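# Place yellow sponge on blue-foam desk or tote

## Task

Set the yellow sponge down on whichever desk holds a blue foam block, resting on the desk surface itself rather than on any item on it. If no desk in the room carries such a block, put the sponge inside the tote near the door instead, fully within it and not draped over its rim. The foam blocks must stay exactly where they were and keep their orientation, nothing new may end up on the floor, and the cartons must remain standing upright on their desks. The robot must not tip over or be left leaning, or the task fails. The sponge has to stay in place by itself at the end; anything the robot is still holding there does not count.

## Robot and tools

Robot: a Hello Robot Stretch 4 with one arm. It has an omni-wheel base, a mast with a lift, an arm that telescopes forward, a three-joint wrist (yaw, pitch, roll) and a two-finger gripper. It stands about 1.6 m tall; the base rim lies within 0.23 m of the base origin. A loose object may occasionally get nudged by something outside the robot's control.

Frames: the base frame has its origin on the floor under the base centre, x forward, y left, z up. hand_pose is reported in it, at the point midway between the fingers, 0.015 m behind the tips; the printed value may be slightly wrong. The odometry frame is the base frame where the scene began. base_odometry counts wheel turns only, so slipping shows as travel; heading runs -3.142 to 3.142, left positive.

execute_actions: argument "actions" is a list holding one action, or empty (empty just reports state and images). Optional "cameras": list of head_camera, head_left_camera, head_right_camera, wrist_camera or "all"; omitted/null means all, [] means none. An action holds "base", "joints" or both, optionally "pace" and "contact_limits"; or only "end_of_arm". Motions in one action start together.
- base: exactly one key, each a relative offset from where the base last reported itself, not a pose. translate_m: metres straight ahead, forward positive, -2 to 2. strafe_m: metres sideways, left positive, -2 to 2. rotate_rad: turn in place, counter-clockwise seen from above positive, -3.2 to 3.2.
- joints: a single object of absolute targets keyed by name, any subset. lift_m 0 to 1.2; arm_m 0 to 0.55 (extension); wrist_yaw_rad -1.134 to 4.276 (0 forward, left positive, 3.14 stowed back, above 3.4 the arm may block it); wrist_pitch_rad -1.117 to 4.259 (0 level, 1.57 pointing down); wrist_roll_rad -1.117 to 4.259 (0 fingers level, positive is clockwise viewed from behind); gripper_m 0 to 0.08, finger gap in metres. Done tolerances: lift and arm ±0.004, yaw and roll ±0.02, pitch ±0.05, gripper ±0.002. Out-of-range joint targets are clipped and reported; any other bad value or unknown key rejects the whole call. Each action lasts at most 15 s.
- pace: "slow", "default", "fast", "max" (base up to 0.1/0.3/0.4/0.6 m/s and 1/2/3/4 rad/s). With the lift above 0.2 the base is slowed further, to 0.3 m/s and 1 rad/s at full height.
- contact_limits: {"arm_m": value}, 0 (gentlest) to 0.75 (firmest), default 0.5; the arm halts when it pushes harder.
- end_of_arm: "enable_torque" restarts wrist or gripper motors that shut off.
Joints or base left out of an action may still be driving toward earlier targets without the status showing it. A good first move: lift_m 0.4 with wrist_yaw_rad 0 to unfold the wrist.

wait: "seconds" 0 to 10; issues nothing new and returns the same report as an empty action.
zoom_image: "camera" and "region" [x0, y0, x1, y1] in pixels from the top-left of that camera's most recent full image, at most 504 by 504.
finished_scene: "scene" is the current scene's number; it ends the scene irreversibly and reports success. Only call it once the sponge rests there unaided. Replying without any tool call ends everything.

Cameras: head_camera (420x560) sits atop the mast looking forward and down; rotate the base to look around. head_left_camera and head_right_camera (fisheye, 420x672) look down more steeply and show the base and arm. wrist_camera (616x392) looks along the fingers, tips near the bottom. Calibration lines give K and T_world_to_cam (base frame to camera) in OpenCV form; actual values drift slightly, and more for the wrist camera when the arm is extended.

Results: base_status and joint_status tell how each motion ended. "done": reached (for the base, wheels turned the full amount even if slipping). "off_target": stopped short, may still push. "contact_stop_at_<key>": hit something; that part then goes slack (a lift may sag under load, wheels may roll). "limit_stop_at_<name>": a built-in limit intervened; "limit_stop_at_tilt" means leaning beyond 6 degrees, leaving lift, arm and wheels slack until it recovers; "limit_stop_at_own_body" means a self-collision was prevented (common with pitch below -0.2 plus strong roll), and you can still move away. "torque_fault": a wrist or gripper motor went limp and needs enable_torque. After a stop, later movement calls in the same reply are skipped. on_its_own lists things not commanded by this call; its "held at" is a target, not the position. lidar_m: 12 distances in 30-degree sectors, first straight ahead then counter-clockwise (4th left, 7th behind, 10th right); "-" means nothing seen or closer than 0.25 m; it sees from about 0.15 m up, misses glass and thin legs. wrist_depth_mm: 7x7 median depths, 100 to 2000 mm, "-" unknown. base_tilt in degrees (forward, right positive) with a fixed offset up to 1.5. turned_by_wheels vs turned_by_imu differing by over 0.1 rad signals a collision or slip. motor_effort: percent of maximum, with the action's peak in brackets; wheel positives turn the base right.

Gripping: command a gap smaller than the object; once fingers touch, the gripper squeezes only slightly further. "off_target" after closing means something is held. A gripper effort staying beyond about 50 shuts the motor off and can drop the object.

Avoid: dropping or slamming items, hard shoves, knocking foam blocks or cartons, anything landing on the floor, and tipping. Don't drive or turn with more than 1 kg held at arm_m above 0.2, especially fast; steady pushes with a high gripper can also topple the robot. Shorter robot motion time is better.

Each tool is called after "Call:" in YAML: its name, and indented under it one key for each argument.

## Session

Call:
execute_actions:
  actions: []

Scene clock: 0.00 s.
base_odometry: x=+0.000 y=+0.000 heading=+0.000 (m, m, rad; odometry frame)
turned_by_wheels: +0.000 (rad since the last result)
turned_by_imu: +0.000 (rad since the last result)
base_tilt: forward=+0.2 right=+0.8 (deg)
lidar_m: 1.02 1.10 1.26 1.18 1.23 1.95 1.14 1.64 2.07 1.94 2.01 1.12
base_status: not commanded
joint_positions: lift_m=+0.138 arm_m=+0.002 wrist_yaw_rad=+3.208 wrist_pitch_rad=+0.019 wrist_roll_rad=+0.016 gripper_m=+0.040
joint_status: not commanded
motor_effort: lift_m=+18 arm_m=+0 wrist_yaw_rad=+1 wrist_pitch_rad=-7 wrist_roll_rad=+1 gripper_m=-1 wheel_0=+0 wheel_1=-1 wheel_2=+0 (%)
hand_pose: x=-0.0450 y=+0.0732 z=+0.3127 quat_wxyz=(-0.033, -0.010, +0.008, +0.999) (m; base frame)
wrist_depth_mm: - - 140 - 1921 1921 1863 / - - 138 - 1921 1863 1863 / - - 137 - 1921 1863 1863 / - 120 138 - 1863 1863 1808 / 189 1708 - 1921 1863 1863 1863 / 196 1255 1281 1229 1308 1308 1281 / 195 - - 891 128 - 866
pictures: head_camera, head_left_camera, head_right_camera, wrist_camera
Images, in order (width x height): head_camera 420x560, head_left_camera 420x672, head_right_camera 420x672, wrist_camera 616x392.

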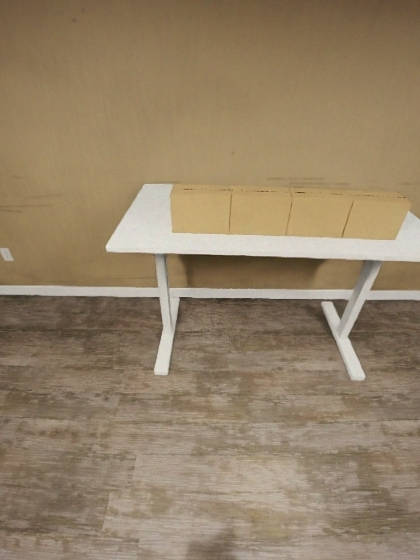

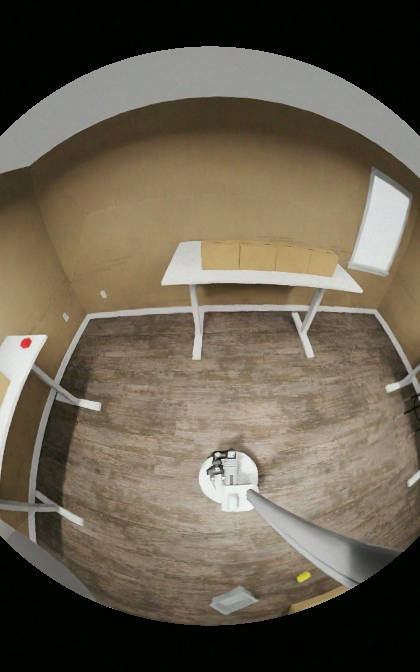

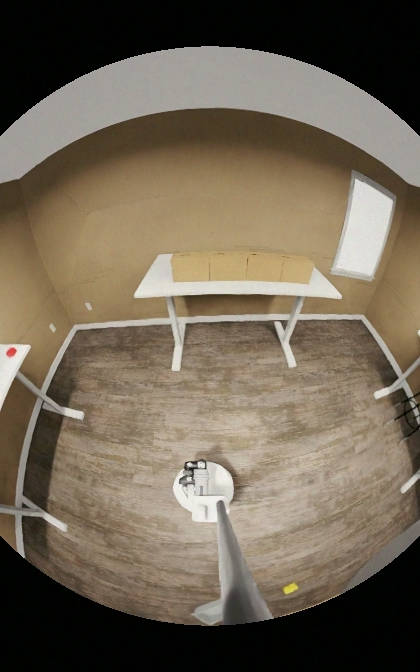

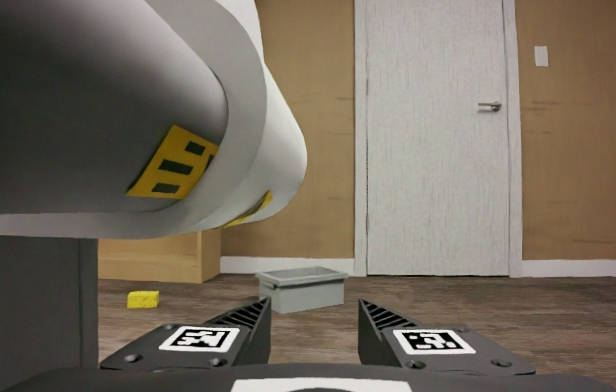

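Call:
execute_actions:
  actions:
    - {"base":{"rotate_rad":1.57},"joints":{"lift_m":0.4,"wrist_yaw_rad":0},"pace":"fast"}
  cameras: ["head_camera","head_left_camera"]

Call:
execute_actions:
  actions:
    - {"base":{"rotate_rad":1.57},"pace":"fast"}
  cameras: ["head_camera","head_left_camera"]

Call:
execute_actions:
  actions:
    - {"base":{"rotate_rad":1.57},"pace":"fast"}
  cameras: ["head_camera","head_left_camera"]

Scene clock: 4.73 s.
base_odometry: x=+0.000 y=+0.000 heading=+1.570 (m, m, rad; odometry frame)
turned_by_wheels: +1.570 (rad since the last result)
turned_by_imu: +1.578 (rad since the last result)
base_tilt: forward=+0.2 right=+0.9 (deg)
lidar_m: 1.18 1.25 1.94 1.18 1.69 2.05 2.04 2.70 1.09 1.05 1.11 1.23
base_status: done
joint_positions: lift_m=+0.400 arm_m=+0.002 wrist_yaw_rad=+0.000 wrist_pitch_rad=+0.019 wrist_roll_rad=+0.016 gripper_m=+0.040
joint_status: all done
motor_effort: lift_m=+21(25) arm_m=+0(0) wrist_yaw_rad=-1(5) wrist_pitch_rad=-8(10) wrist_roll_rad=+0(1) gripper_m=+0(0) wheel_0=-2(9) wheel_1=-3(12) wheel_2=+0(12) (%)
hand_pose: x=+0.3856 y=-0.0874 z=+0.5740 quat_wxyz=(+1.000, +0.008, +0.009, +0.000) (m; base frame)
wrist_depth_mm: 1756 1756 1756 1756 1756 1756 1756 / 1808 1138 1118 1098 1118 1756 1756 / 1808 1366 1618 1661 1576 1756 1756 / 1756 1708 1756 1756 1708 1708 1756 / 1756 1756 1708 1708 1708 1708 1661 / 1756 1708 1708 1708 1281 1708 1661 / 1397 - - 1499 129 - 1430
pictures: head_camera, head_left_camera
Images, in order (width x height): head_camera 420x560, head_left_camera 420x672.

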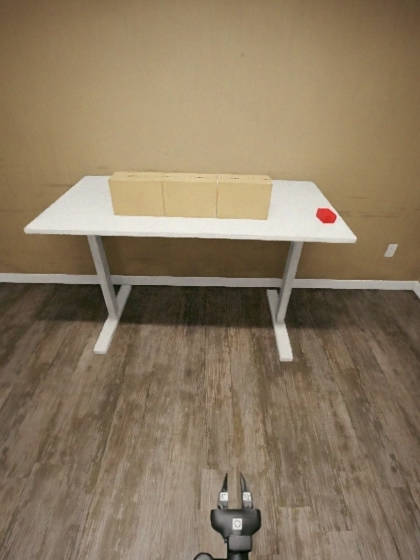

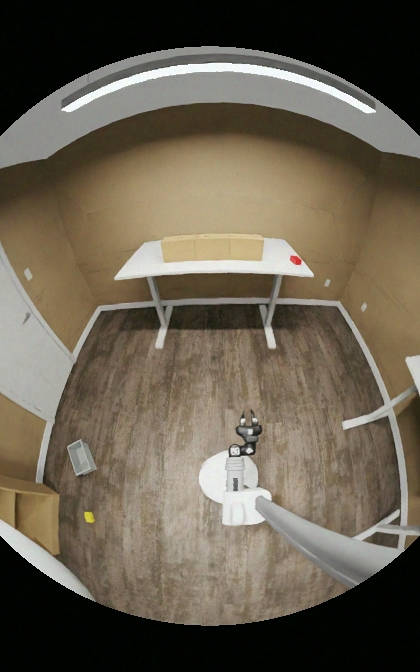

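Scene clock: 6.47 s.
base_odometry: x=+0.000 y=+0.000 heading=+3.139 (m, m, rad; odometry frame)
turned_by_wheels: +1.569 (rad since the last result)
turned_by_imu: +1.578 (rad since the last result)
base_tilt: forward=+0.3 right=+0.9 (deg)
lidar_m: 1.13 1.67 2.01 1.94 1.47 1.08 1.08 1.14 1.25 1.20 1.25 1.95
base_status: done
joint_positions: lift_m=+0.400 arm_m=+0.002 wrist_yaw_rad=+0.000 wrist_pitch_rad=+0.019 wrist_roll_rad=+0.016 gripper_m=+0.040
joint_status: not commanded
motor_effort: lift_m=+20(21) arm_m=+0(0) wrist_yaw_rad=+0(1) wrist_pitch_rad=-10(9) wrist_roll_rad=+0(0) gripper_m=+0(0) wheel_0=-2(10) wheel_1=-3(11) wheel_2=-1(13) (%)
hand_pose: x=+0.3856 y=-0.0874 z=+0.5740 quat_wxyz=(+1.000, +0.008, +0.009, +0.000) (m; base frame)
wrist_depth_mm: 1618 1618 1661 1618 1618 1576 1618 / 1576 1499 1661 1618 1618 1576 1618 / 1661 1618 1661 1618 1576 1576 1576 / 1576 1499 1661 1618 1576 1576 1576 / 1618 1618 1618 1618 1576 1618 1576 / 1576 1537 1661 1576 1618 1537 1576 / 1336 - - 1464 128 - 1430
pictures: head_camera, head_left_camera
Images, in order (width x height): head_camera 420x560, head_left_camera 420x672.

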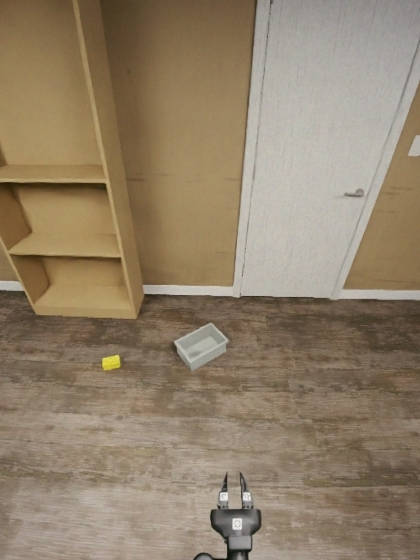

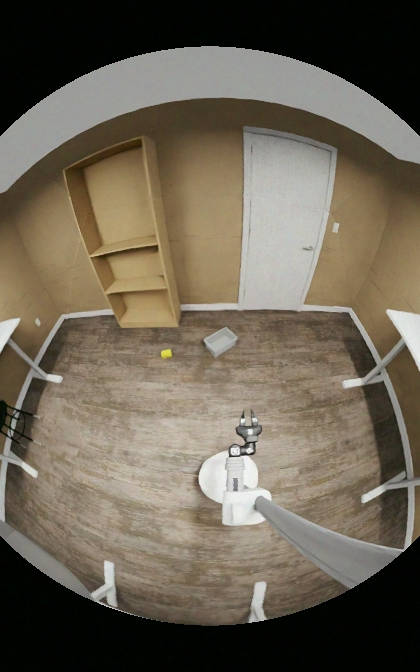

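Scene clock: 8.20 s.
base_odometry: x=+0.000 y=+0.000 heading=-1.574 (m, m, rad; odometry frame)
turned_by_wheels: +1.570 (rad since the last result)
turned_by_imu: +1.578 (rad since the last result)
base_tilt: forward=+0.2 right=+0.9 (deg)
lidar_m: 1.92 1.50 1.08 1.05 1.14 1.20 1.23 1.28 1.93 1.14 1.67 2.03
base_status: done
joint_positions: lift_m=+0.400 arm_m=+0.002 wrist_yaw_rad=+0.000 wrist_pitch_rad=+0.019 wrist_roll_rad=+0.016 gripper_m=+0.040
joint_status: not commanded
motor_effort: lift_m=+21(20) arm_m=-1(1) wrist_yaw_rad=+1(1) wrist_pitch_rad=-9(9) wrist_roll_rad=+0(0) gripper_m=-1(1) wheel_0=-2(9) wheel_1=-2(10) wheel_2=+0(11) (%)
hand_pose: x=+0.3856 y=-0.0874 z=+0.5740 quat_wxyz=(+1.000, +0.008, +0.009, +0.000) (m; base frame)
wrist_depth_mm: - - - - - - - / - - - - - - - / - - - 1863 1921 - - / - - - - - - - / - - - - - - - / - - - 1921 - - - / 1397 - - 1499 128 - 1430
pictures: head_camera, head_left_camera
Images, in order (width x height): head_camera 420x560, head_left_camera 420x672.

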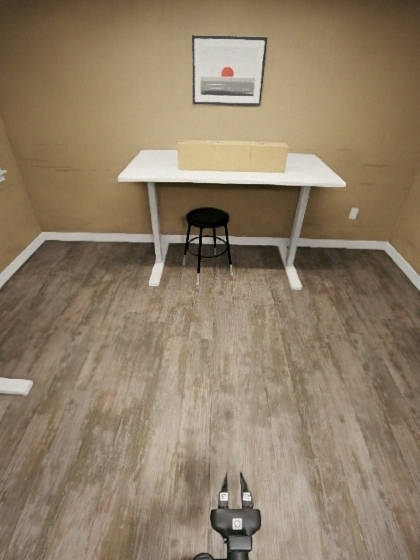

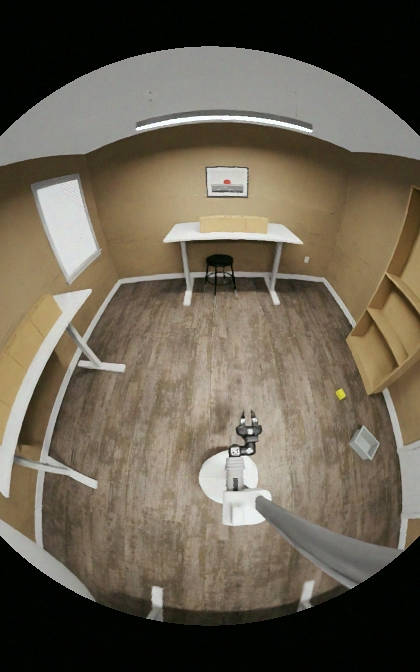

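Call:
execute_actions:
  actions:
    - {"base":{"rotate_rad":-1.575},"joints":{"wrist_pitch_rad":1.57,"wrist_roll_rad":1.4,"gripper_m":0.08,"lift_m":0.3},"pace":"fast"}
  cameras: []

Call:
execute_actions:
  actions:
    - {"base":{"strafe_m":0.69},"pace":"fast"}
  cameras: []

Call:
execute_actions:
  actions:
    - {"base":{"translate_m":0.6},"pace":"fast"}

Scene clock: 21.20 s.
base_odometry: x=+0.000 y=+0.000 heading=+3.135 (m, m, rad; odometry frame)
turned_by_wheels: -1.574 (rad since the last result)
turned_by_imu: -1.583 (rad since the last result)
base_tilt: forward=+0.2 right=+0.9 (deg)
lidar_m: 1.14 1.68 2.05 1.92 1.54 1.10 1.05 1.14 1.23 1.20 1.29 1.93
base_status: done
joint_positions: lift_m=+0.300 arm_m=+0.002 wrist_yaw_rad=+0.000 wrist_pitch_rad=+1.570 wrist_roll_rad=+1.399 gripper_m=+0.080
joint_status: all done
motor_effort: lift_m=+15(13) arm_m=+0(1) wrist_yaw_rad=+2(0) wrist_pitch_rad=+1(6) wrist_roll_rad=+1(7) gripper_m=+1(1) wheel_0=+3(10) wheel_1=+4(13) wheel_2=+2(12) (%)
hand_pose: x=+0.1732 y=-0.0874 z=+0.2658 quat_wxyz=(+0.541, +0.456, +0.541, -0.455) (m; base frame)
wrist_depth_mm: 430 427 424 424 421 415 415 / 430 427 421 421 418 415 413 / 427 424 421 418 415 415 410 / 424 424 421 418 265 213 208 / 421 418 421 415 203 201 200 / 418 415 415 204 202 200 199 / - - 151 203 200 - -
pictures: none
No camera images: the call's "cameras" was empty. Leave "cameras" out to get every camera's image.

Scene clock: 24.07 s.
base_odometry: x=-0.005 y=-0.690 heading=+3.135 (m, m, rad; odometry frame)
turned_by_wheels: +0.000 (rad since the last result)
turned_by_imu: +0.000 (rad since the last result)
base_tilt: forward=+0.2 right=+0.8 (deg)
lidar_m: 1.56 1.66 1.29 1.23 1.33 1.09 1.05 1.10 2.00 1.90 1.97 1.32
base_status: done
joint_positions: lift_m=+0.300 arm_m=+0.002 wrist_yaw_rad=+0.000 wrist_pitch_rad=+1.570 wrist_roll_rad=+1.399 gripper_m=+0.080
joint_status: not commanded
motor_effort: lift_m=+15(15) arm_m=+0(1) wrist_yaw_rad=+1(1) wrist_pitch_rad=+1(1) wrist_roll_rad=+1(2) gripper_m=+1(1) wheel_0=+3(15) wheel_1=+0(16) wheel_2=+1(2) (%)
hand_pose: x=+0.1732 y=-0.0874 z=+0.2658 quat_wxyz=(+0.541, +0.456, +0.541, -0.455) (m; base frame)
wrist_depth_mm: 430 430 427 421 421 418 415 / 427 424 421 421 418 415 410 / 427 424 421 418 415 413 410 / 424 421 418 415 265 212 208 / 421 418 415 415 203 202 201 / 421 418 413 204 202 200 198 / - - 151 203 200 - -
pictures: none
No camera images: the call's "cameras" was empty. Leave "cameras" out to get every camera's image.

Scene clock: 26.83 s.
base_odometry: x=-0.605 y=-0.686 heading=+3.135 (m, m, rad; odometry frame)
turned_by_wheels: +0.001 (rad since the last result)
turned_by_imu: -0.001 (rad since the last result)
base_tilt: forward=+0.2 right=+0.9 (deg)
lidar_m: 0.94 1.01 1.80 1.23 1.32 2.57 2.01 1.72 2.00 1.91 0.81 0.76
base_status: done
joint_positions: lift_m=+0.300 arm_m=+0.002 wrist_yaw_rad=+0.000 wrist_pitch_rad=+1.570 wrist_roll_rad=+1.399 gripper_m=+0.080
joint_status: not commanded
motor_effort: lift_m=+15(15) arm_m=-1(0) wrist_yaw_rad=+1(1) wrist_pitch_rad=-1(0) wrist_roll_rad=+2(1) gripper_m=+1(1) wheel_0=+2(7) wheel_1=+3(10) wheel_2=+2(13) (%)
hand_pose: x=+0.1732 y=-0.0874 z=+0.2658 quat_wxyz=(+0.541, +0.456, +0.541, -0.455) (m; base frame)
wrist_depth_mm: 430 427 427 424 421 418 413 / 430 424 421 421 418 415 413 / 424 424 421 418 415 415 410 / 424 421 418 415 266 213 208 / 421 421 415 415 203 202 201 / 418 418 415 204 201 200 199 / - - 151 203 200 - -
pictures: head_camera, head_left_camera, head_right_camera, wrist_camera
camera_calibration (this result's frames):
wrist_camera: T_world_to_cam=[[-0.979018, -0.203539, -0.00978127, 0.152813], [-0.203291, 0.978874, -0.0218874, 0.183889], [0.0140296, -0.0194397, -0.999713, 0.410207], [0, 0, 0, 1]] pos_world=[0.181234, -0.140926, 0.415608]
Images, in order (width x height): head_camera 420x560, head_left_camera 420x672, head_right_camera 420x672, wrist_camera 616x392.

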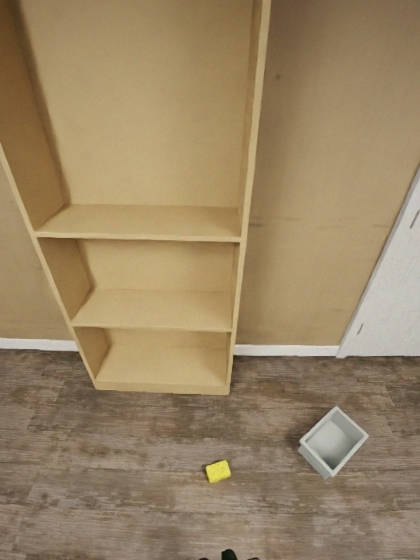

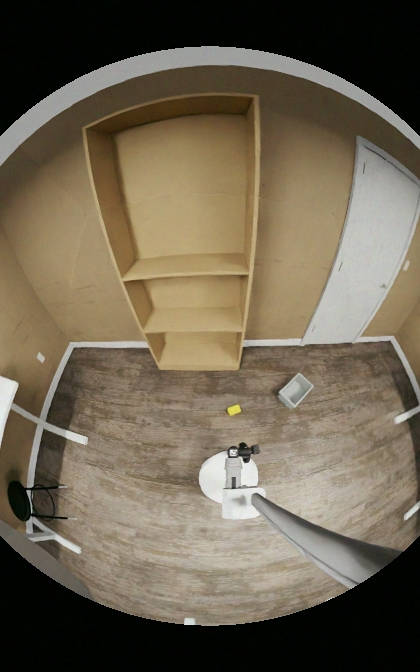

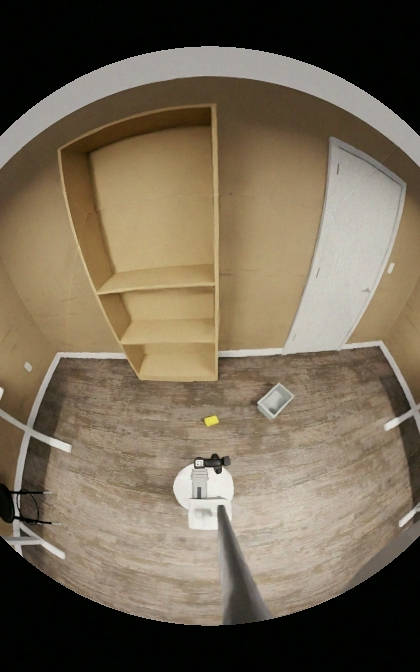

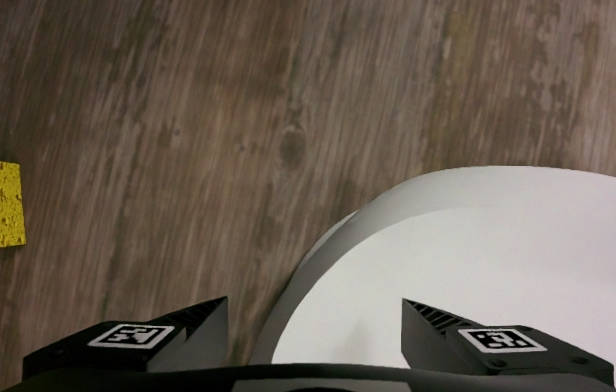

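Call:
execute_actions:
  actions:
    - {"base":{"strafe_m":0.017},"joints":{"arm_m":0.39,"lift_m":0.2}}
  cameras: ["head_camera","wrist_camera"]

Scene clock: 32.63 s.
base_odometry: x=-0.605 y=-0.703 heading=+3.136 (m, m, rad; odometry frame)
turned_by_wheels: +0.000 (rad since the last result)
turned_by_imu: +0.000 (rad since the last result)
base_tilt: forward=+0.2 right=+0.9 (deg)
lidar_m: 0.96 1.01 1.82 1.22 1.29 2.55 2.01 1.74 2.00 1.90 0.79 0.81
base_status: done
joint_positions: lift_m=+0.200 arm_m=+0.388 wrist_yaw_rad=+0.000 wrist_pitch_rad=+1.570 wrist_roll_rad=+1.400 gripper_m=+0.080
joint_status: all done
motor_effort: lift_m=+14(10) arm_m=+9(16) wrist_yaw_rad=+0(27) wrist_pitch_rad=-1(79) wrist_roll_rad=-1(2) gripper_m=+1(2) wheel_0=+0(11) wheel_1=+2(10) wheel_2=+0(2) (%)
hand_pose: x=+0.5596 y=-0.0874 z=+0.1658 quat_wxyz=(+0.541, +0.456, +0.541, -0.455) (m; base frame)
wrist_depth_mm: 327 324 322 319 319 315 315 / 325 322 322 319 317 315 315 / 324 322 320 317 315 314 312 / 320 320 317 317 314 312 309 / 320 317 315 271 310 310 310 / 319 317 314 270 312 309 307 / - - 151 268 310 - -
pictures: head_camera, wrist_camera
camera_calibration (this result's frames):
wrist_camera: T_world_to_cam=[[-0.979078, -0.203258, -0.00966361, 0.530108], [-0.203012, 0.978932, -0.0218624, 0.260086], [0.0139037, -0.0194432, -0.999714, 0.304959], [0, 0, 0, 1]] pos_world=[0.567577, -0.140928, 0.315681]
Images, in order (width x height): head_camera 420x560, wrist_camera 616x392.

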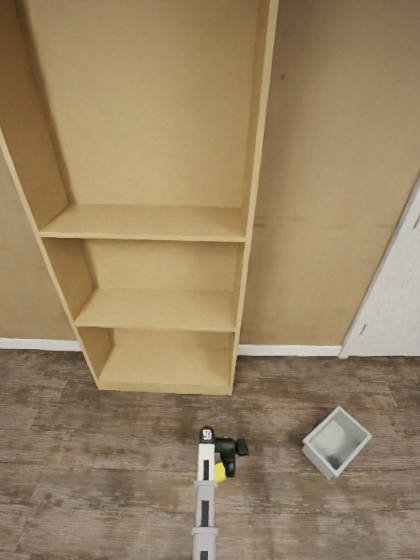

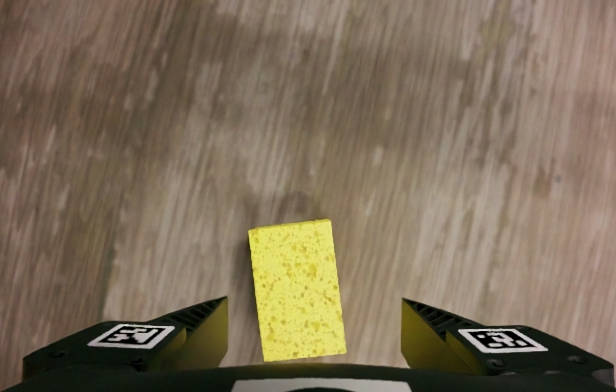

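Call:
execute_actions:
  actions:
    - {"joints":{"arm_m":0.399,"lift_m":0.062}}
  cameras: ["wrist_camera"]

Call:
execute_actions:
  actions:
    - {"joints":{"gripper_m":0.04}}
  cameras: ["wrist_camera"]

Call:
execute_actions:
  actions:
    - {"joints":{"lift_m":1.2},"pace":"fast"}
  cameras: ["wrist_camera"]

Scene clock: 40.23 s.
base_odometry: x=-0.605 y=-0.703 heading=+3.136 (m, m, rad; odometry frame)
turned_by_wheels: +0.000 (rad since the last result)
turned_by_imu: -0.001 (rad since the last result)
base_tilt: forward=+0.3 right=+0.9 (deg)
lidar_m: 0.95 1.00 1.81 1.23 1.30 2.54 1.97 1.80 2.00 1.92 0.80 0.77
base_status: not commanded
joint_positions: lift_m=+0.062 arm_m=+0.397 wrist_yaw_rad=+0.000 wrist_pitch_rad=+1.570 wrist_roll_rad=+1.400 gripper_m=+0.080
joint_status: all done
motor_effort: lift_m=+14(17) arm_m=+9(8) wrist_yaw_rad=+0(1) wrist_pitch_rad=+0(0) wrist_roll_rad=+0(1) gripper_m=+1(1) wheel_0=+0(0) wheel_1=+3(2) wheel_2=+0(0) (%)
hand_pose: x=+0.5685 y=-0.0874 z=+0.0278 quat_wxyz=(+0.541, +0.456, +0.541, -0.455) (m; base frame)
wrist_depth_mm: 185 183 182 181 180 179 - / 183 183 182 180 180 179 178 / 183 182 180 180 178 178 177 / 182 181 180 179 178 177 176 / 181 180 179 134 177 176 175 / 180 179 133 133 153 175 174 / - - 132 132 134 - -
pictures: wrist_camera
camera_calibration (this result's frames):
wrist_camera: T_world_to_cam=[[-0.979115, -0.203081, -0.00955483, 0.537586], [-0.202838, 0.978969, -0.0218399, 0.258792], [0.0137892, -0.0194457, -0.999716, 0.166931], [0, 0, 0, 1]] pos_world=[0.57655, -0.14093, 0.177672]
Images, in order (width x height): wrist_camera 616x392.

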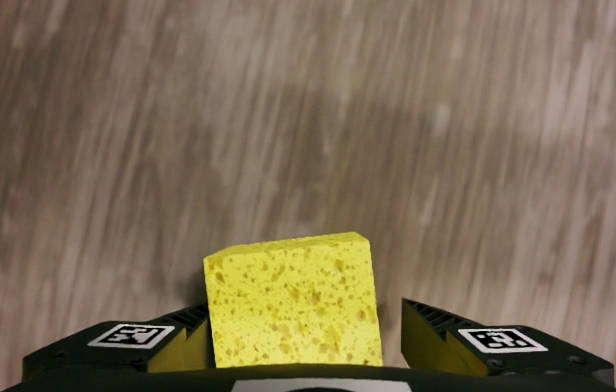

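Scene clock: 41.23 s.
base_odometry: x=-0.605 y=-0.703 heading=+3.136 (m, m, rad; odometry frame)
turned_by_wheels: +0.000 (rad since the last result)
turned_by_imu: +0.000 (rad since the last result)
base_tilt: forward=+0.3 right=+0.9 (deg)
lidar_m: 0.96 1.01 1.80 1.23 1.30 2.58 1.99 1.75 1.99 1.91 0.81 0.81
base_status: not commanded
joint_positions: lift_m=+0.062 arm_m=+0.397 wrist_yaw_rad=+0.000 wrist_pitch_rad=+1.570 wrist_roll_rad=+1.400 gripper_m=+0.060
joint_status: gripper_m off_target (ended at +0.060, target +0.040)
on_its_own: gripper_m is held at +0.054, not at your +0.040, by its contact guard: the fingers met something
motor_effort: lift_m=+14(14) arm_m=+9(8) wrist_yaw_rad=+0(1) wrist_pitch_rad=-1(1) wrist_roll_rad=+0(0) gripper_m=-39(39) wheel_0=+1(0) wheel_1=+2(2) wheel_2=+0(0) (%)
hand_pose: x=+0.5685 y=-0.0874 z=+0.0278 quat_wxyz=(+0.541, +0.456, +0.541, -0.455) (m; base frame)
wrist_depth_mm: 185 184 182 182 180 179 - / 184 182 181 181 180 178 178 / 183 181 181 179 179 177 177 / 182 181 180 179 178 177 176 / 181 180 179 139 177 176 175 / 180 179 133 133 133 175 175 / 180 - 132 132 132 - -
pictures: wrist_camera
camera_calibration (this result's frames):
wrist_camera: T_world_to_cam=[[-0.979115, -0.203083, -0.00955495, 0.537587], [-0.202839, 0.978968, -0.0218399, 0.258793], [0.0137893, -0.0194457, -0.999716, 0.166931], [0, 0, 0, 1]] pos_world=[0.576551, -0.14093, 0.177672]
Images, in order (width x height): wrist_camera 616x392.

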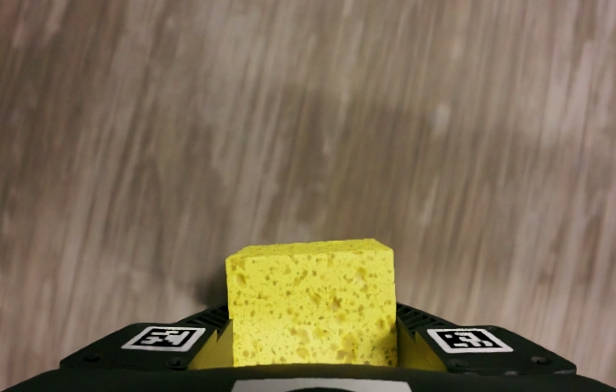

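Scene clock: 45.17 s.
base_odometry: x=-0.605 y=-0.703 heading=+3.136 (m, m, rad; odometry frame)
turned_by_wheels: +0.000 (rad since the last result)
turned_by_imu: +0.000 (rad since the last result)
base_tilt: forward=+0.2 right=+1.0 (deg)
lidar_m: 0.95 1.00 1.78 1.25 1.28 2.56 2.02 1.75 2.04 1.93 0.81 0.79
base_status: not commanded
joint_positions: lift_m=+1.198 arm_m=+0.397 wrist_yaw_rad=+0.000 wrist_pitch_rad=+1.570 wrist_roll_rad=+1.400 gripper_m=+0.060
joint_status: all done
joint sent to its limit — the command would take lift_m past its upper limit, so that joint was sent only as far as its limit.
on_its_own: gripper_m is held at +0.054, not at your +0.040, by its contact guard: the fingers met something
motor_effort: lift_m=+21(26) arm_m=+9(9) wrist_yaw_rad=+1(1) wrist_pitch_rad=+0(1) wrist_roll_rad=+1(0) gripper_m=-39(38) wheel_0=+0(0) wheel_1=+2(2) wheel_2=+0(0) (%)
hand_pose: x=+0.5685 y=-0.0874 z=+1.1639 quat_wxyz=(+0.541, +0.456, +0.541, -0.455) (m; base frame)
wrist_depth_mm: 831 1138 1308 1281 1281 1308 1281 / 878 1229 1308 1281 1308 1281 1255 / 854 1281 1308 1308 1281 1255 1255 / 741 1205 1308 1281 1281 1281 1255 / 732 1205 1281 139 1205 1060 1255 / 732 1182 134 133 132 1060 1255 / 732 - 132 132 131 - 1255
pictures: wrist_camera
camera_calibration (this result's frames):
wrist_camera: T_world_to_cam=[[-0.979115, -0.203083, -0.00955495, 0.548451], [-0.202839, 0.978968, -0.0218399, 0.283607], [0.0137893, -0.0194457, -0.999716, 1.30267], [0, 0, 0, 1]] pos_world=[0.576561, -0.14093, 1.31374]
Images, in order (width x height): wrist_camera 616x392.

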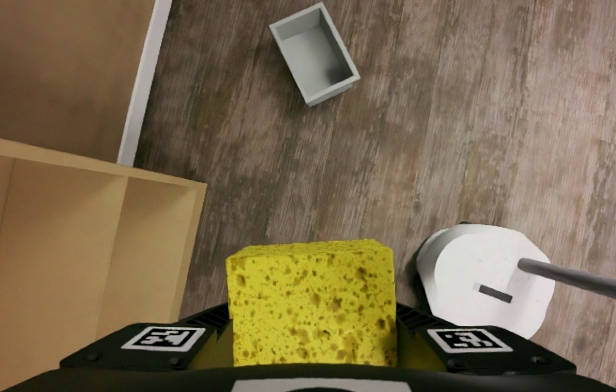

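Call:
execute_actions:
  actions:
    - {"base":{"rotate_rad":1.575},"joints":{"arm_m":0.1,"wrist_pitch_rad":0.5,"wrist_roll_rad":0},"pace":"fast"}
  cameras: ["head_camera","wrist_camera","head_left_camera"]

Scene clock: 54.73 s.
base_odometry: x=-0.605 y=-0.703 heading=-1.573 (m, m, rad; odometry frame)
turned_by_wheels: +1.574 (rad since the last result)
turned_by_imu: +1.582 (rad since the last result)
base_tilt: forward=+0.2 right=+0.9 (deg)
lidar_m: 1.21 1.31 2.54 1.66 1.75 2.00 2.70 0.79 0.82 0.96 1.03 1.80
base_status: done
joint_positions: lift_m=+1.198 arm_m=+0.102 wrist_yaw_rad=+0.000 wrist_pitch_rad=+0.503 wrist_roll_rad=+0.001 gripper_m=+0.060
joint_status: all done
on_its_own: gripper_m is held at +0.054, not at your +0.040, by its contact guard: the fingers met something
motor_effort: lift_m=+21(21) arm_m=-9(8) wrist_yaw_rad=+1(0) wrist_pitch_rad=-10(11) wrist_roll_rad=-1(3) gripper_m=-39(39) wheel_0=-3(5) wheel_1=-4(9) wheel_2=-3(9) (%)
hand_pose: x=+0.4588 y=-0.0874 z=+1.2740 quat_wxyz=(+0.969, +0.000, +0.249, +0.000) (m; base frame)
wrist_depth_mm: 1537 1537 1499 1499 1499 1464 1464 / 1618 1576 1576 1618 1576 1576 1537 / 1138 1118 1118 1397 1661 1708 1661 / 1430 1863 1098 1118 1808 1808 1708 / - 1430 - 140 1863 - 1661 / 1756 1808 133 133 132 1863 1661 / 1576 - 132 132 131 - 1576
pictures: head_camera, head_left_camera, wrist_camera
camera_calibration (this result's frames):
wrist_camera: T_world_to_cam=[[0.0237616, -0.99941, 0.0247816, -0.131386], [-0.462852, -0.0329697, -0.885822, 1.39534], [0.886117, 0.00957837, -0.463362, 0.333273], [0, 0, 0, 1]] pos_world=[0.353638, -0.0884972, 1.3937]
Images, in order (width x height): head_camera 420x560, head_left_camera 420x672, wrist_camera 616x392.

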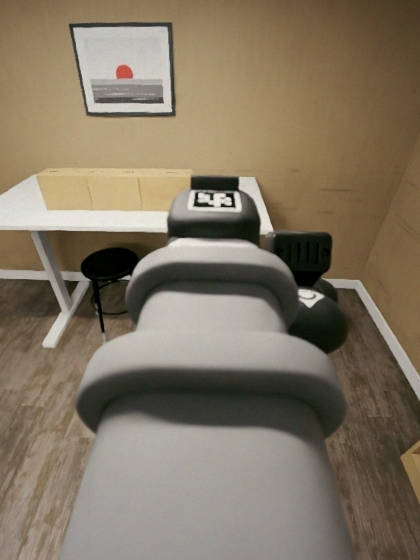

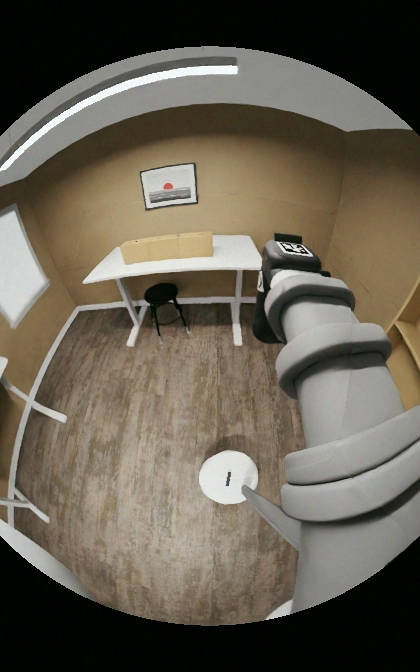

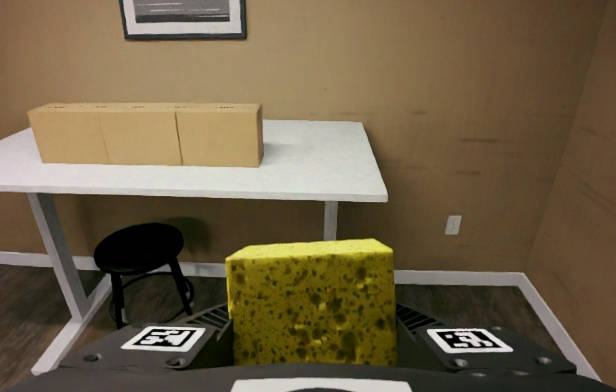

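Call:
execute_actions:
  actions:
    - {"base":{"translate_m":0.8},"joints":{"arm_m":0.4,"wrist_yaw_rad":1.0},"pace":"fast"}
  cameras: ["wrist_camera","head_left_camera"]

Scene clock: 68.37 s.
base_odometry: x=-0.607 y=-1.503 heading=-1.573 (m, m, rad; odometry frame)
turned_by_wheels: +0.000 (rad since the last result)
turned_by_imu: -0.002 (rad since the last result)
base_tilt: forward=+0.2 right=+0.9 (deg)
lidar_m: 0.43 0.45 0.66 1.68 1.70 2.44 3.59 1.45 1.01 0.98 1.34 0.46
base_status: done
joint_positions: lift_m=+1.198 arm_m=+0.398 wrist_yaw_rad=+1.000 wrist_pitch_rad=+0.503 wrist_roll_rad=+0.000 gripper_m=+0.060
joint_status: all done
on_its_own: gripper_m is held at +0.054, not at your +0.040, by its contact guard: the fingers met something
motor_effort: lift_m=+21(21) arm_m=+9(10) wrist_yaw_rad=+0(7) wrist_pitch_rad=-10(10) wrist_roll_rad=-2(1) gripper_m=-39(39) wheel_0=+1(9) wheel_1=+3(9) wheel_2=-1(11) (%)
hand_pose: x=+0.7436 y=+0.1096 z=+1.2742 quat_wxyz=(+0.850, -0.119, +0.218, +0.464) (m; base frame)
wrist_depth_mm: 1808 - 1618 991 699 544 455 / 1808 - 1708 1060 750 574 480 / - - 1708 1118 798 609 508 / 1042 580 976 976 831 634 521 / 732 445 723 140 723 654 539 / 597 359 133 133 132 615 559 / 512 - 132 132 132 - -
pictures: head_left_camera, wrist_camera
camera_calibration (this result's frames):
wrist_camera: T_world_to_cam=[[0.853809, -0.519983, 0.0250695, -0.61145], [-0.221901, -0.407078, -0.886029, 1.39587], [0.470925, 0.750937, -0.462951, 0.306034], [0, 0, 0, 1]] pos_world=[0.687686, 0.0204704, 1.39378]
Images, in order (width x height): head_left_camera 420x672, wrist_camera 616x392.

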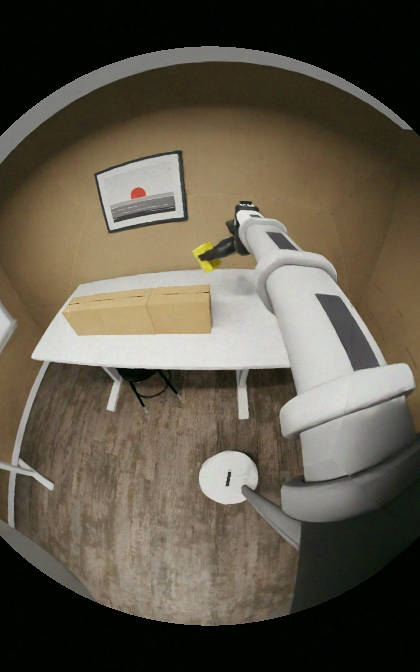

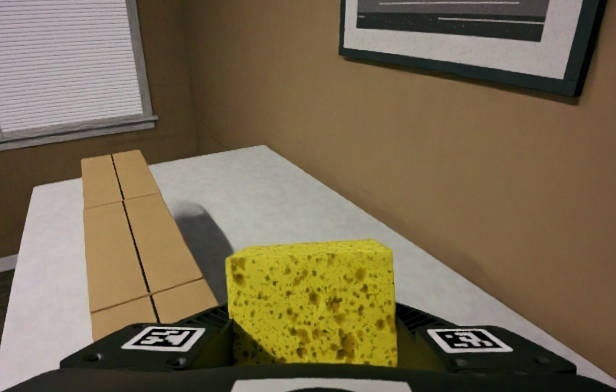

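Call:
execute_actions:
  actions:
    - {"base":{"rotate_rad":1.575},"joints":{"arm_m":0.0,"wrist_yaw_rad":0},"pace":"fast"}
  cameras: []

Call:
execute_actions:
  actions:
    - {"base":{"strafe_m":0.6},"pace":"fast"}
  cameras: []

Call:
execute_actions:
  actions:
    - {"base":{"translate_m":1.2},"joints":{"wrist_yaw_rad":0.9},"pace":"fast"}
  cameras: ["wrist_camera","head_left_camera"]

Scene clock: 75.97 s.
base_odometry: x=-0.607 y=-1.503 heading=+0.001 (m, m, rad; odometry frame)
turned_by_wheels: +1.574 (rad since the last result)
turned_by_imu: +1.582 (rad since the last result)
base_tilt: forward=+0.2 right=+0.9 (deg)
lidar_m: 1.69 1.72 2.44 2.72 1.45 1.02 0.98 1.34 0.47 0.43 0.47 0.69
base_status: done
joint_positions: lift_m=+1.198 arm_m=+0.004 wrist_yaw_rad=+0.000 wrist_pitch_rad=+0.503 wrist_roll_rad=+0.000 gripper_m=+0.060
joint_status: all done
joint sent to its limit — the command would take arm_m past its lower limit, so that joint was sent only as far as its limit.
on_its_own: gripper_m is held at +0.054, not at your +0.040, by its contact guard: the fingers met something
motor_effort: lift_m=+20(21) arm_m=-8(9) wrist_yaw_rad=+1(6) wrist_pitch_rad=-8(9) wrist_roll_rad=-1(1) gripper_m=-38(39) wheel_0=-4(7) wheel_1=-6(12) wheel_2=-4(6) (%)
hand_pose: x=+0.3608 y=-0.0874 z=+1.2741 quat_wxyz=(+0.969, +0.000, +0.249, +0.000) (m; base frame)
wrist_depth_mm: - - - - 1921 1921 1618 / 1537 1537 - - - - 1661 / - 1537 - - - - 1661 / - - - - - - 1008 / - - - 139 - - 759 / 1756 1863 133 133 132 1756 615 / 1576 - 132 132 132 - -
pictures: none
No camera images: the call's "cameras" was empty. Leave "cameras" out to get every camera's image.

Scene clock: 79.30 s.
base_odometry: x=-0.607 y=-0.903 heading=+0.001 (m, m, rad; odometry frame)
turned_by_wheels: +0.000 (rad since the last result)
turned_by_imu: +0.000 (rad since the last result)
base_tilt: forward=+0.2 right=+0.9 (deg)
lidar_m: 1.62 1.74 2.18 2.09 0.96 1.01 0.96 1.01 1.84 1.04 1.10 1.54
base_status: done
joint_positions: lift_m=+1.198 arm_m=+0.004 wrist_yaw_rad=+0.000 wrist_pitch_rad=+0.503 wrist_roll_rad=+0.000 gripper_m=+0.060
joint_status: not commanded
on_its_own: gripper_m is held at +0.054, not at your +0.040, by its contact guard: the fingers met something
motor_effort: lift_m=+20(21) arm_m=-9(9) wrist_yaw_rad=+1(1) wrist_pitch_rad=-11(9) wrist_roll_rad=-1(0) gripper_m=-39(39) wheel_0=-2(10) wheel_1=+2(13) wheel_2=+0(2) (%)
hand_pose: x=+0.3608 y=-0.0874 z=+1.2741 quat_wxyz=(+0.969, +0.000, +0.249, +0.000) (m; base frame)
wrist_depth_mm: - - - - - 1921 1863 / - 1537 1499 - - - - / - - 1537 1708 - - - / - - - - - - - / - - - 139 - - - / 1808 1863 133 133 132 1863 1863 / 1576 - 132 132 132 - 1661
pictures: none
No camera images: the call's "cameras" was empty. Leave "cameras" out to get every camera's image.

Scene clock: 84.77 s.
base_odometry: x=+0.593 y=-0.902 heading=+0.001 (m, m, rad; odometry frame)
turned_by_wheels: +0.000 (rad since the last result)
turned_by_imu: -0.002 (rad since the last result)
base_tilt: forward=+0.2 right=+1.0 (deg)
lidar_m: 0.45 0.46 0.69 2.05 2.14 2.56 2.18 1.54 1.11 1.07 1.73 0.47
base_status: done
joint_positions: lift_m=+1.198 arm_m=+0.003 wrist_yaw_rad=+0.900 wrist_pitch_rad=+0.503 wrist_roll_rad=+0.000 gripper_m=+0.060
joint_status: all done
on_its_own: gripper_m is held at +0.054, not at your +0.040, by its contact guard: the fingers met something
motor_effort: lift_m=+21(21) arm_m=-9(9) wrist_yaw_rad=+1(6) wrist_pitch_rad=-10(9) wrist_roll_rad=-2(0) gripper_m=-39(39) wheel_0=+2(6) wheel_1=+2(6) wheel_2=+0(12) (%)
hand_pose: x=+0.3587 y=+0.0916 z=+1.2741 quat_wxyz=(+0.872, -0.108, +0.224, +0.421) (m; base frame)
wrist_depth_mm: - - - 1499 1160 931 798 / - - - 1618 1205 976 820 / - - 976 1430 1255 1025 854 / - - 904 647 634 976 891 / - - 788 139 455 455 759 / 1808 1808 134 133 132 382 366 / 1618 - 132 132 132 - -
pictures: head_left_camera, wrist_camera
camera_calibration (this result's frames):
wrist_camera: T_world_to_cam=[[0.797511, -0.602784, 0.025064, -0.264368], [-0.261627, -0.382982, -0.885932, 1.31501], [0.543625, 0.699983, -0.463137, 0.479631], [0, 0, 0, 1]] pos_world=[0.29414, 0.00853529, 1.39377]
Images, in order (width x height): head_left_camera 420x672, wrist_camera 616x392.

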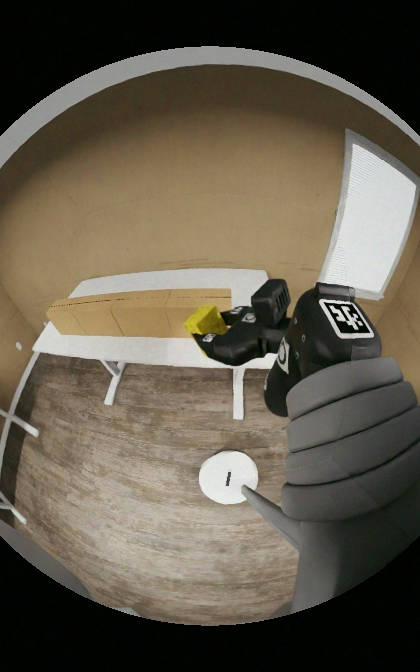

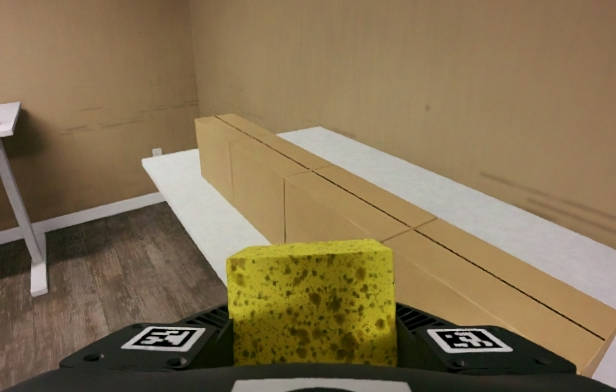

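Extend over the cartons (top ≈1.2, tight); flatten pitch first.

Call:
execute_actions:
  actions:
    - {"base":{"strafe_m":-0.15},"joints":{"wrist_pitch_rad":0.3,"wrist_yaw_rad":0.6}}
  cameras: []

Call:
execute_actions:
  actions:
    - {"joints":{"arm_m":0.45}}
  cameras: ["wrist_camera","head_left_camera"]

Call:
execute_actions:
  actions:
    - {"joints":{"wrist_yaw_rad":1.3,"wrist_pitch_rad":0.5}}
  cameras: ["wrist_camera","head_left_camera"]

Scene clock: 90.07 s.
base_odometry: x=+0.593 y=-1.052 heading=+0.001 (m, m, rad; odometry frame)
turned_by_wheels: +0.000 (rad since the last result)
turned_by_imu: -0.001 (rad since the last result)
base_tilt: forward=+0.2 right=+0.8 (deg)
lidar_m: 0.44 0.46 0.69 2.22 2.38 2.56 2.18 1.29 0.95 0.89 1.70 1.31
base_status: done
joint_positions: lift_m=+1.198 arm_m=+0.003 wrist_yaw_rad=+0.600 wrist_pitch_rad=+0.304 wrist_roll_rad=+0.000 gripper_m=+0.060
joint_status: all done
on_its_own: gripper_m is held at +0.054, not at your +0.040, by its contact guard: the fingers met something
motor_effort: lift_m=+21(21) arm_m=-9(9) wrist_yaw_rad=+1(6) wrist_pitch_rad=-10(11) wrist_roll_rad=-1(0) gripper_m=-39(40) wheel_0=+2(10) wheel_1=-3(15) wheel_2=+0(1) (%)
hand_pose: x=+0.3912 y=+0.0424 z=+1.3131 quat_wxyz=(+0.944, -0.045, +0.144, +0.292) (m; base frame)
wrist_depth_mm: - 1708 1366 1138 976 842 768 / - 1808 1430 1182 991 866 778 / - 1921 1499 1229 1042 891 788 / - 1756 1499 1255 1078 917 820 / 991 768 668 139 1025 946 842 / 831 750 133 133 132 809 820 / 1863 - 132 132 131 - 842
pictures: none
No camera images: the call's "cameras" was empty. Leave "cameras" out to get every camera's image.

Scene clock: 92.47 s.
base_odometry: x=+0.593 y=-1.052 heading=+0.001 (m, m, rad; odometry frame)
turned_by_wheels: +0.000 (rad since the last result)
turned_by_imu: +0.000 (rad since the last result)
base_tilt: forward=+0.3 right=+0.9 (deg)
lidar_m: 0.44 0.46 0.69 2.23 2.34 2.57 2.19 1.30 0.95 0.91 1.76 1.28
base_status: not commanded
joint_positions: lift_m=+1.198 arm_m=+0.448 wrist_yaw_rad=+0.600 wrist_pitch_rad=+0.303 wrist_roll_rad=+0.000 gripper_m=+0.060
joint_status: all done
on_its_own: gripper_m is held at +0.054, not at your +0.040, by its contact guard: the fingers met something
motor_effort: lift_m=+21(20) arm_m=+9(8) wrist_yaw_rad=+0(1) wrist_pitch_rad=-9(11) wrist_roll_rad=-1(1) gripper_m=-39(39) wheel_0=+2(2) wheel_1=-3(3) wheel_2=+0(0) (%)
hand_pose: x=+0.8362 y=+0.0425 z=+1.3132 quat_wxyz=(+0.944, -0.044, +0.144, +0.292) (m; base frame)
wrist_depth_mm: 1281 976 759 640 544 469 424 / 1366 1008 798 661 559 488 436 / 1464 1060 820 683 580 500 449 / 1618 1138 878 707 591 512 462 / 1060 1060 904 140 591 525 473 / 778 788 133 133 132 530 484 / 640 - 132 132 132 - -
pictures: head_left_camera, wrist_camera
camera_calibration (this result's frames):
wrist_camera: T_world_to_cam=[[0.579399, -0.814518, 0.0292865, -0.48996], [-0.210227, -0.184066, -0.960169, 1.50179], [0.787465, 0.550164, -0.277881, -0.168317], [0, 0, 0, 1]] pos_world=[0.732142, -0.0300512, 1.40955]
Images, in order (width x height): head_left_camera 420x672, wrist_camera 616x392.

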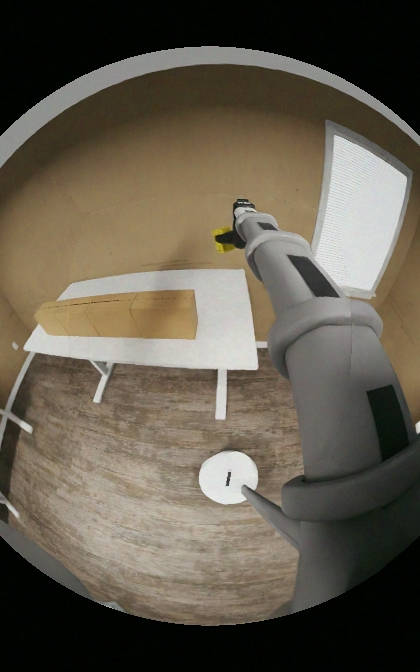

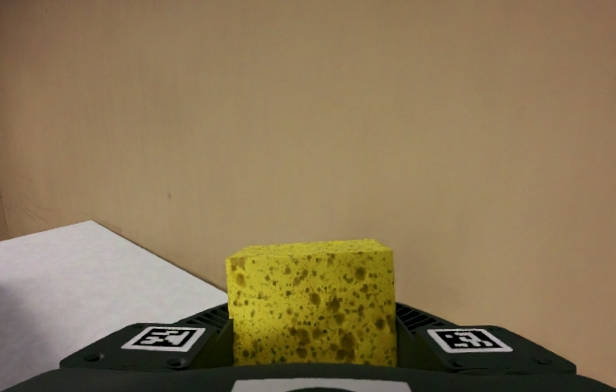

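Scene clock: 93.43 s.
base_odometry: x=+0.593 y=-1.052 heading=+0.001 (m, m, rad; odometry frame)
turned_by_wheels: +0.000 (rad since the last result)
turned_by_imu: +0.000 (rad since the last result)
base_tilt: forward=+0.2 right=+0.9 (deg)
lidar_m: 0.43 0.46 0.66 2.19 2.32 2.57 2.20 1.29 0.95 0.91 1.75 1.31
base_status: not commanded
joint_positions: lift_m=+1.198 arm_m=+0.448 wrist_yaw_rad=+1.300 wrist_pitch_rad=+0.502 wrist_roll_rad=+0.000 gripper_m=+0.060
joint_status: all done
on_its_own: gripper_m is held at +0.054, not at your +0.040, by its contact guard: the fingers met something
motor_effort: lift_m=+20(20) arm_m=+9(9) wrist_yaw_rad=+2(8) wrist_pitch_rad=-7(5) wrist_roll_rad=-1(0) gripper_m=-39(39) wheel_0=+2(2) wheel_1=-3(3) wheel_2=+0(0) (%)
hand_pose: x=+0.7535 y=+0.1562 z=+1.2743 quat_wxyz=(+0.771, -0.150, +0.198, +0.586) (m; base frame)
wrist_depth_mm: - - - - 1160 759 597 / - - - - 1182 778 597 / - - 917 1430 1182 798 603 / - - 621 991 991 809 615 / - 788 449 139 723 741 627 / 1808 392 133 133 132 609 609 / 1618 - 132 132 131 - -
pictures: head_left_camera, wrist_camera
camera_calibration (this result's frames):
wrist_camera: T_world_to_cam=[[0.969269, -0.244722, 0.0250821, -0.725672], [-0.0917005, -0.454032, -0.886254, 1.32663], [0.228274, 0.856718, -0.46252, 0.432189], [0, 0, 0, 1]] pos_world=[0.726366, 0.0544802, 1.39383]
Images, in order (width x height): head_left_camera 420x672, wrist_camera 616x392.

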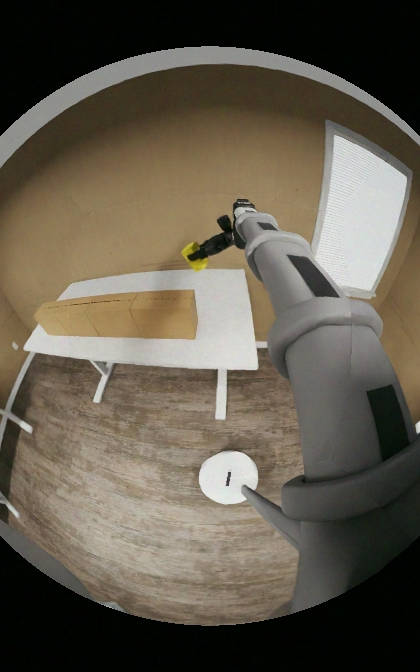

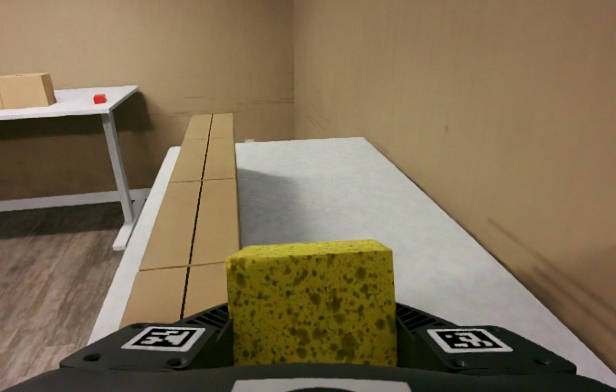

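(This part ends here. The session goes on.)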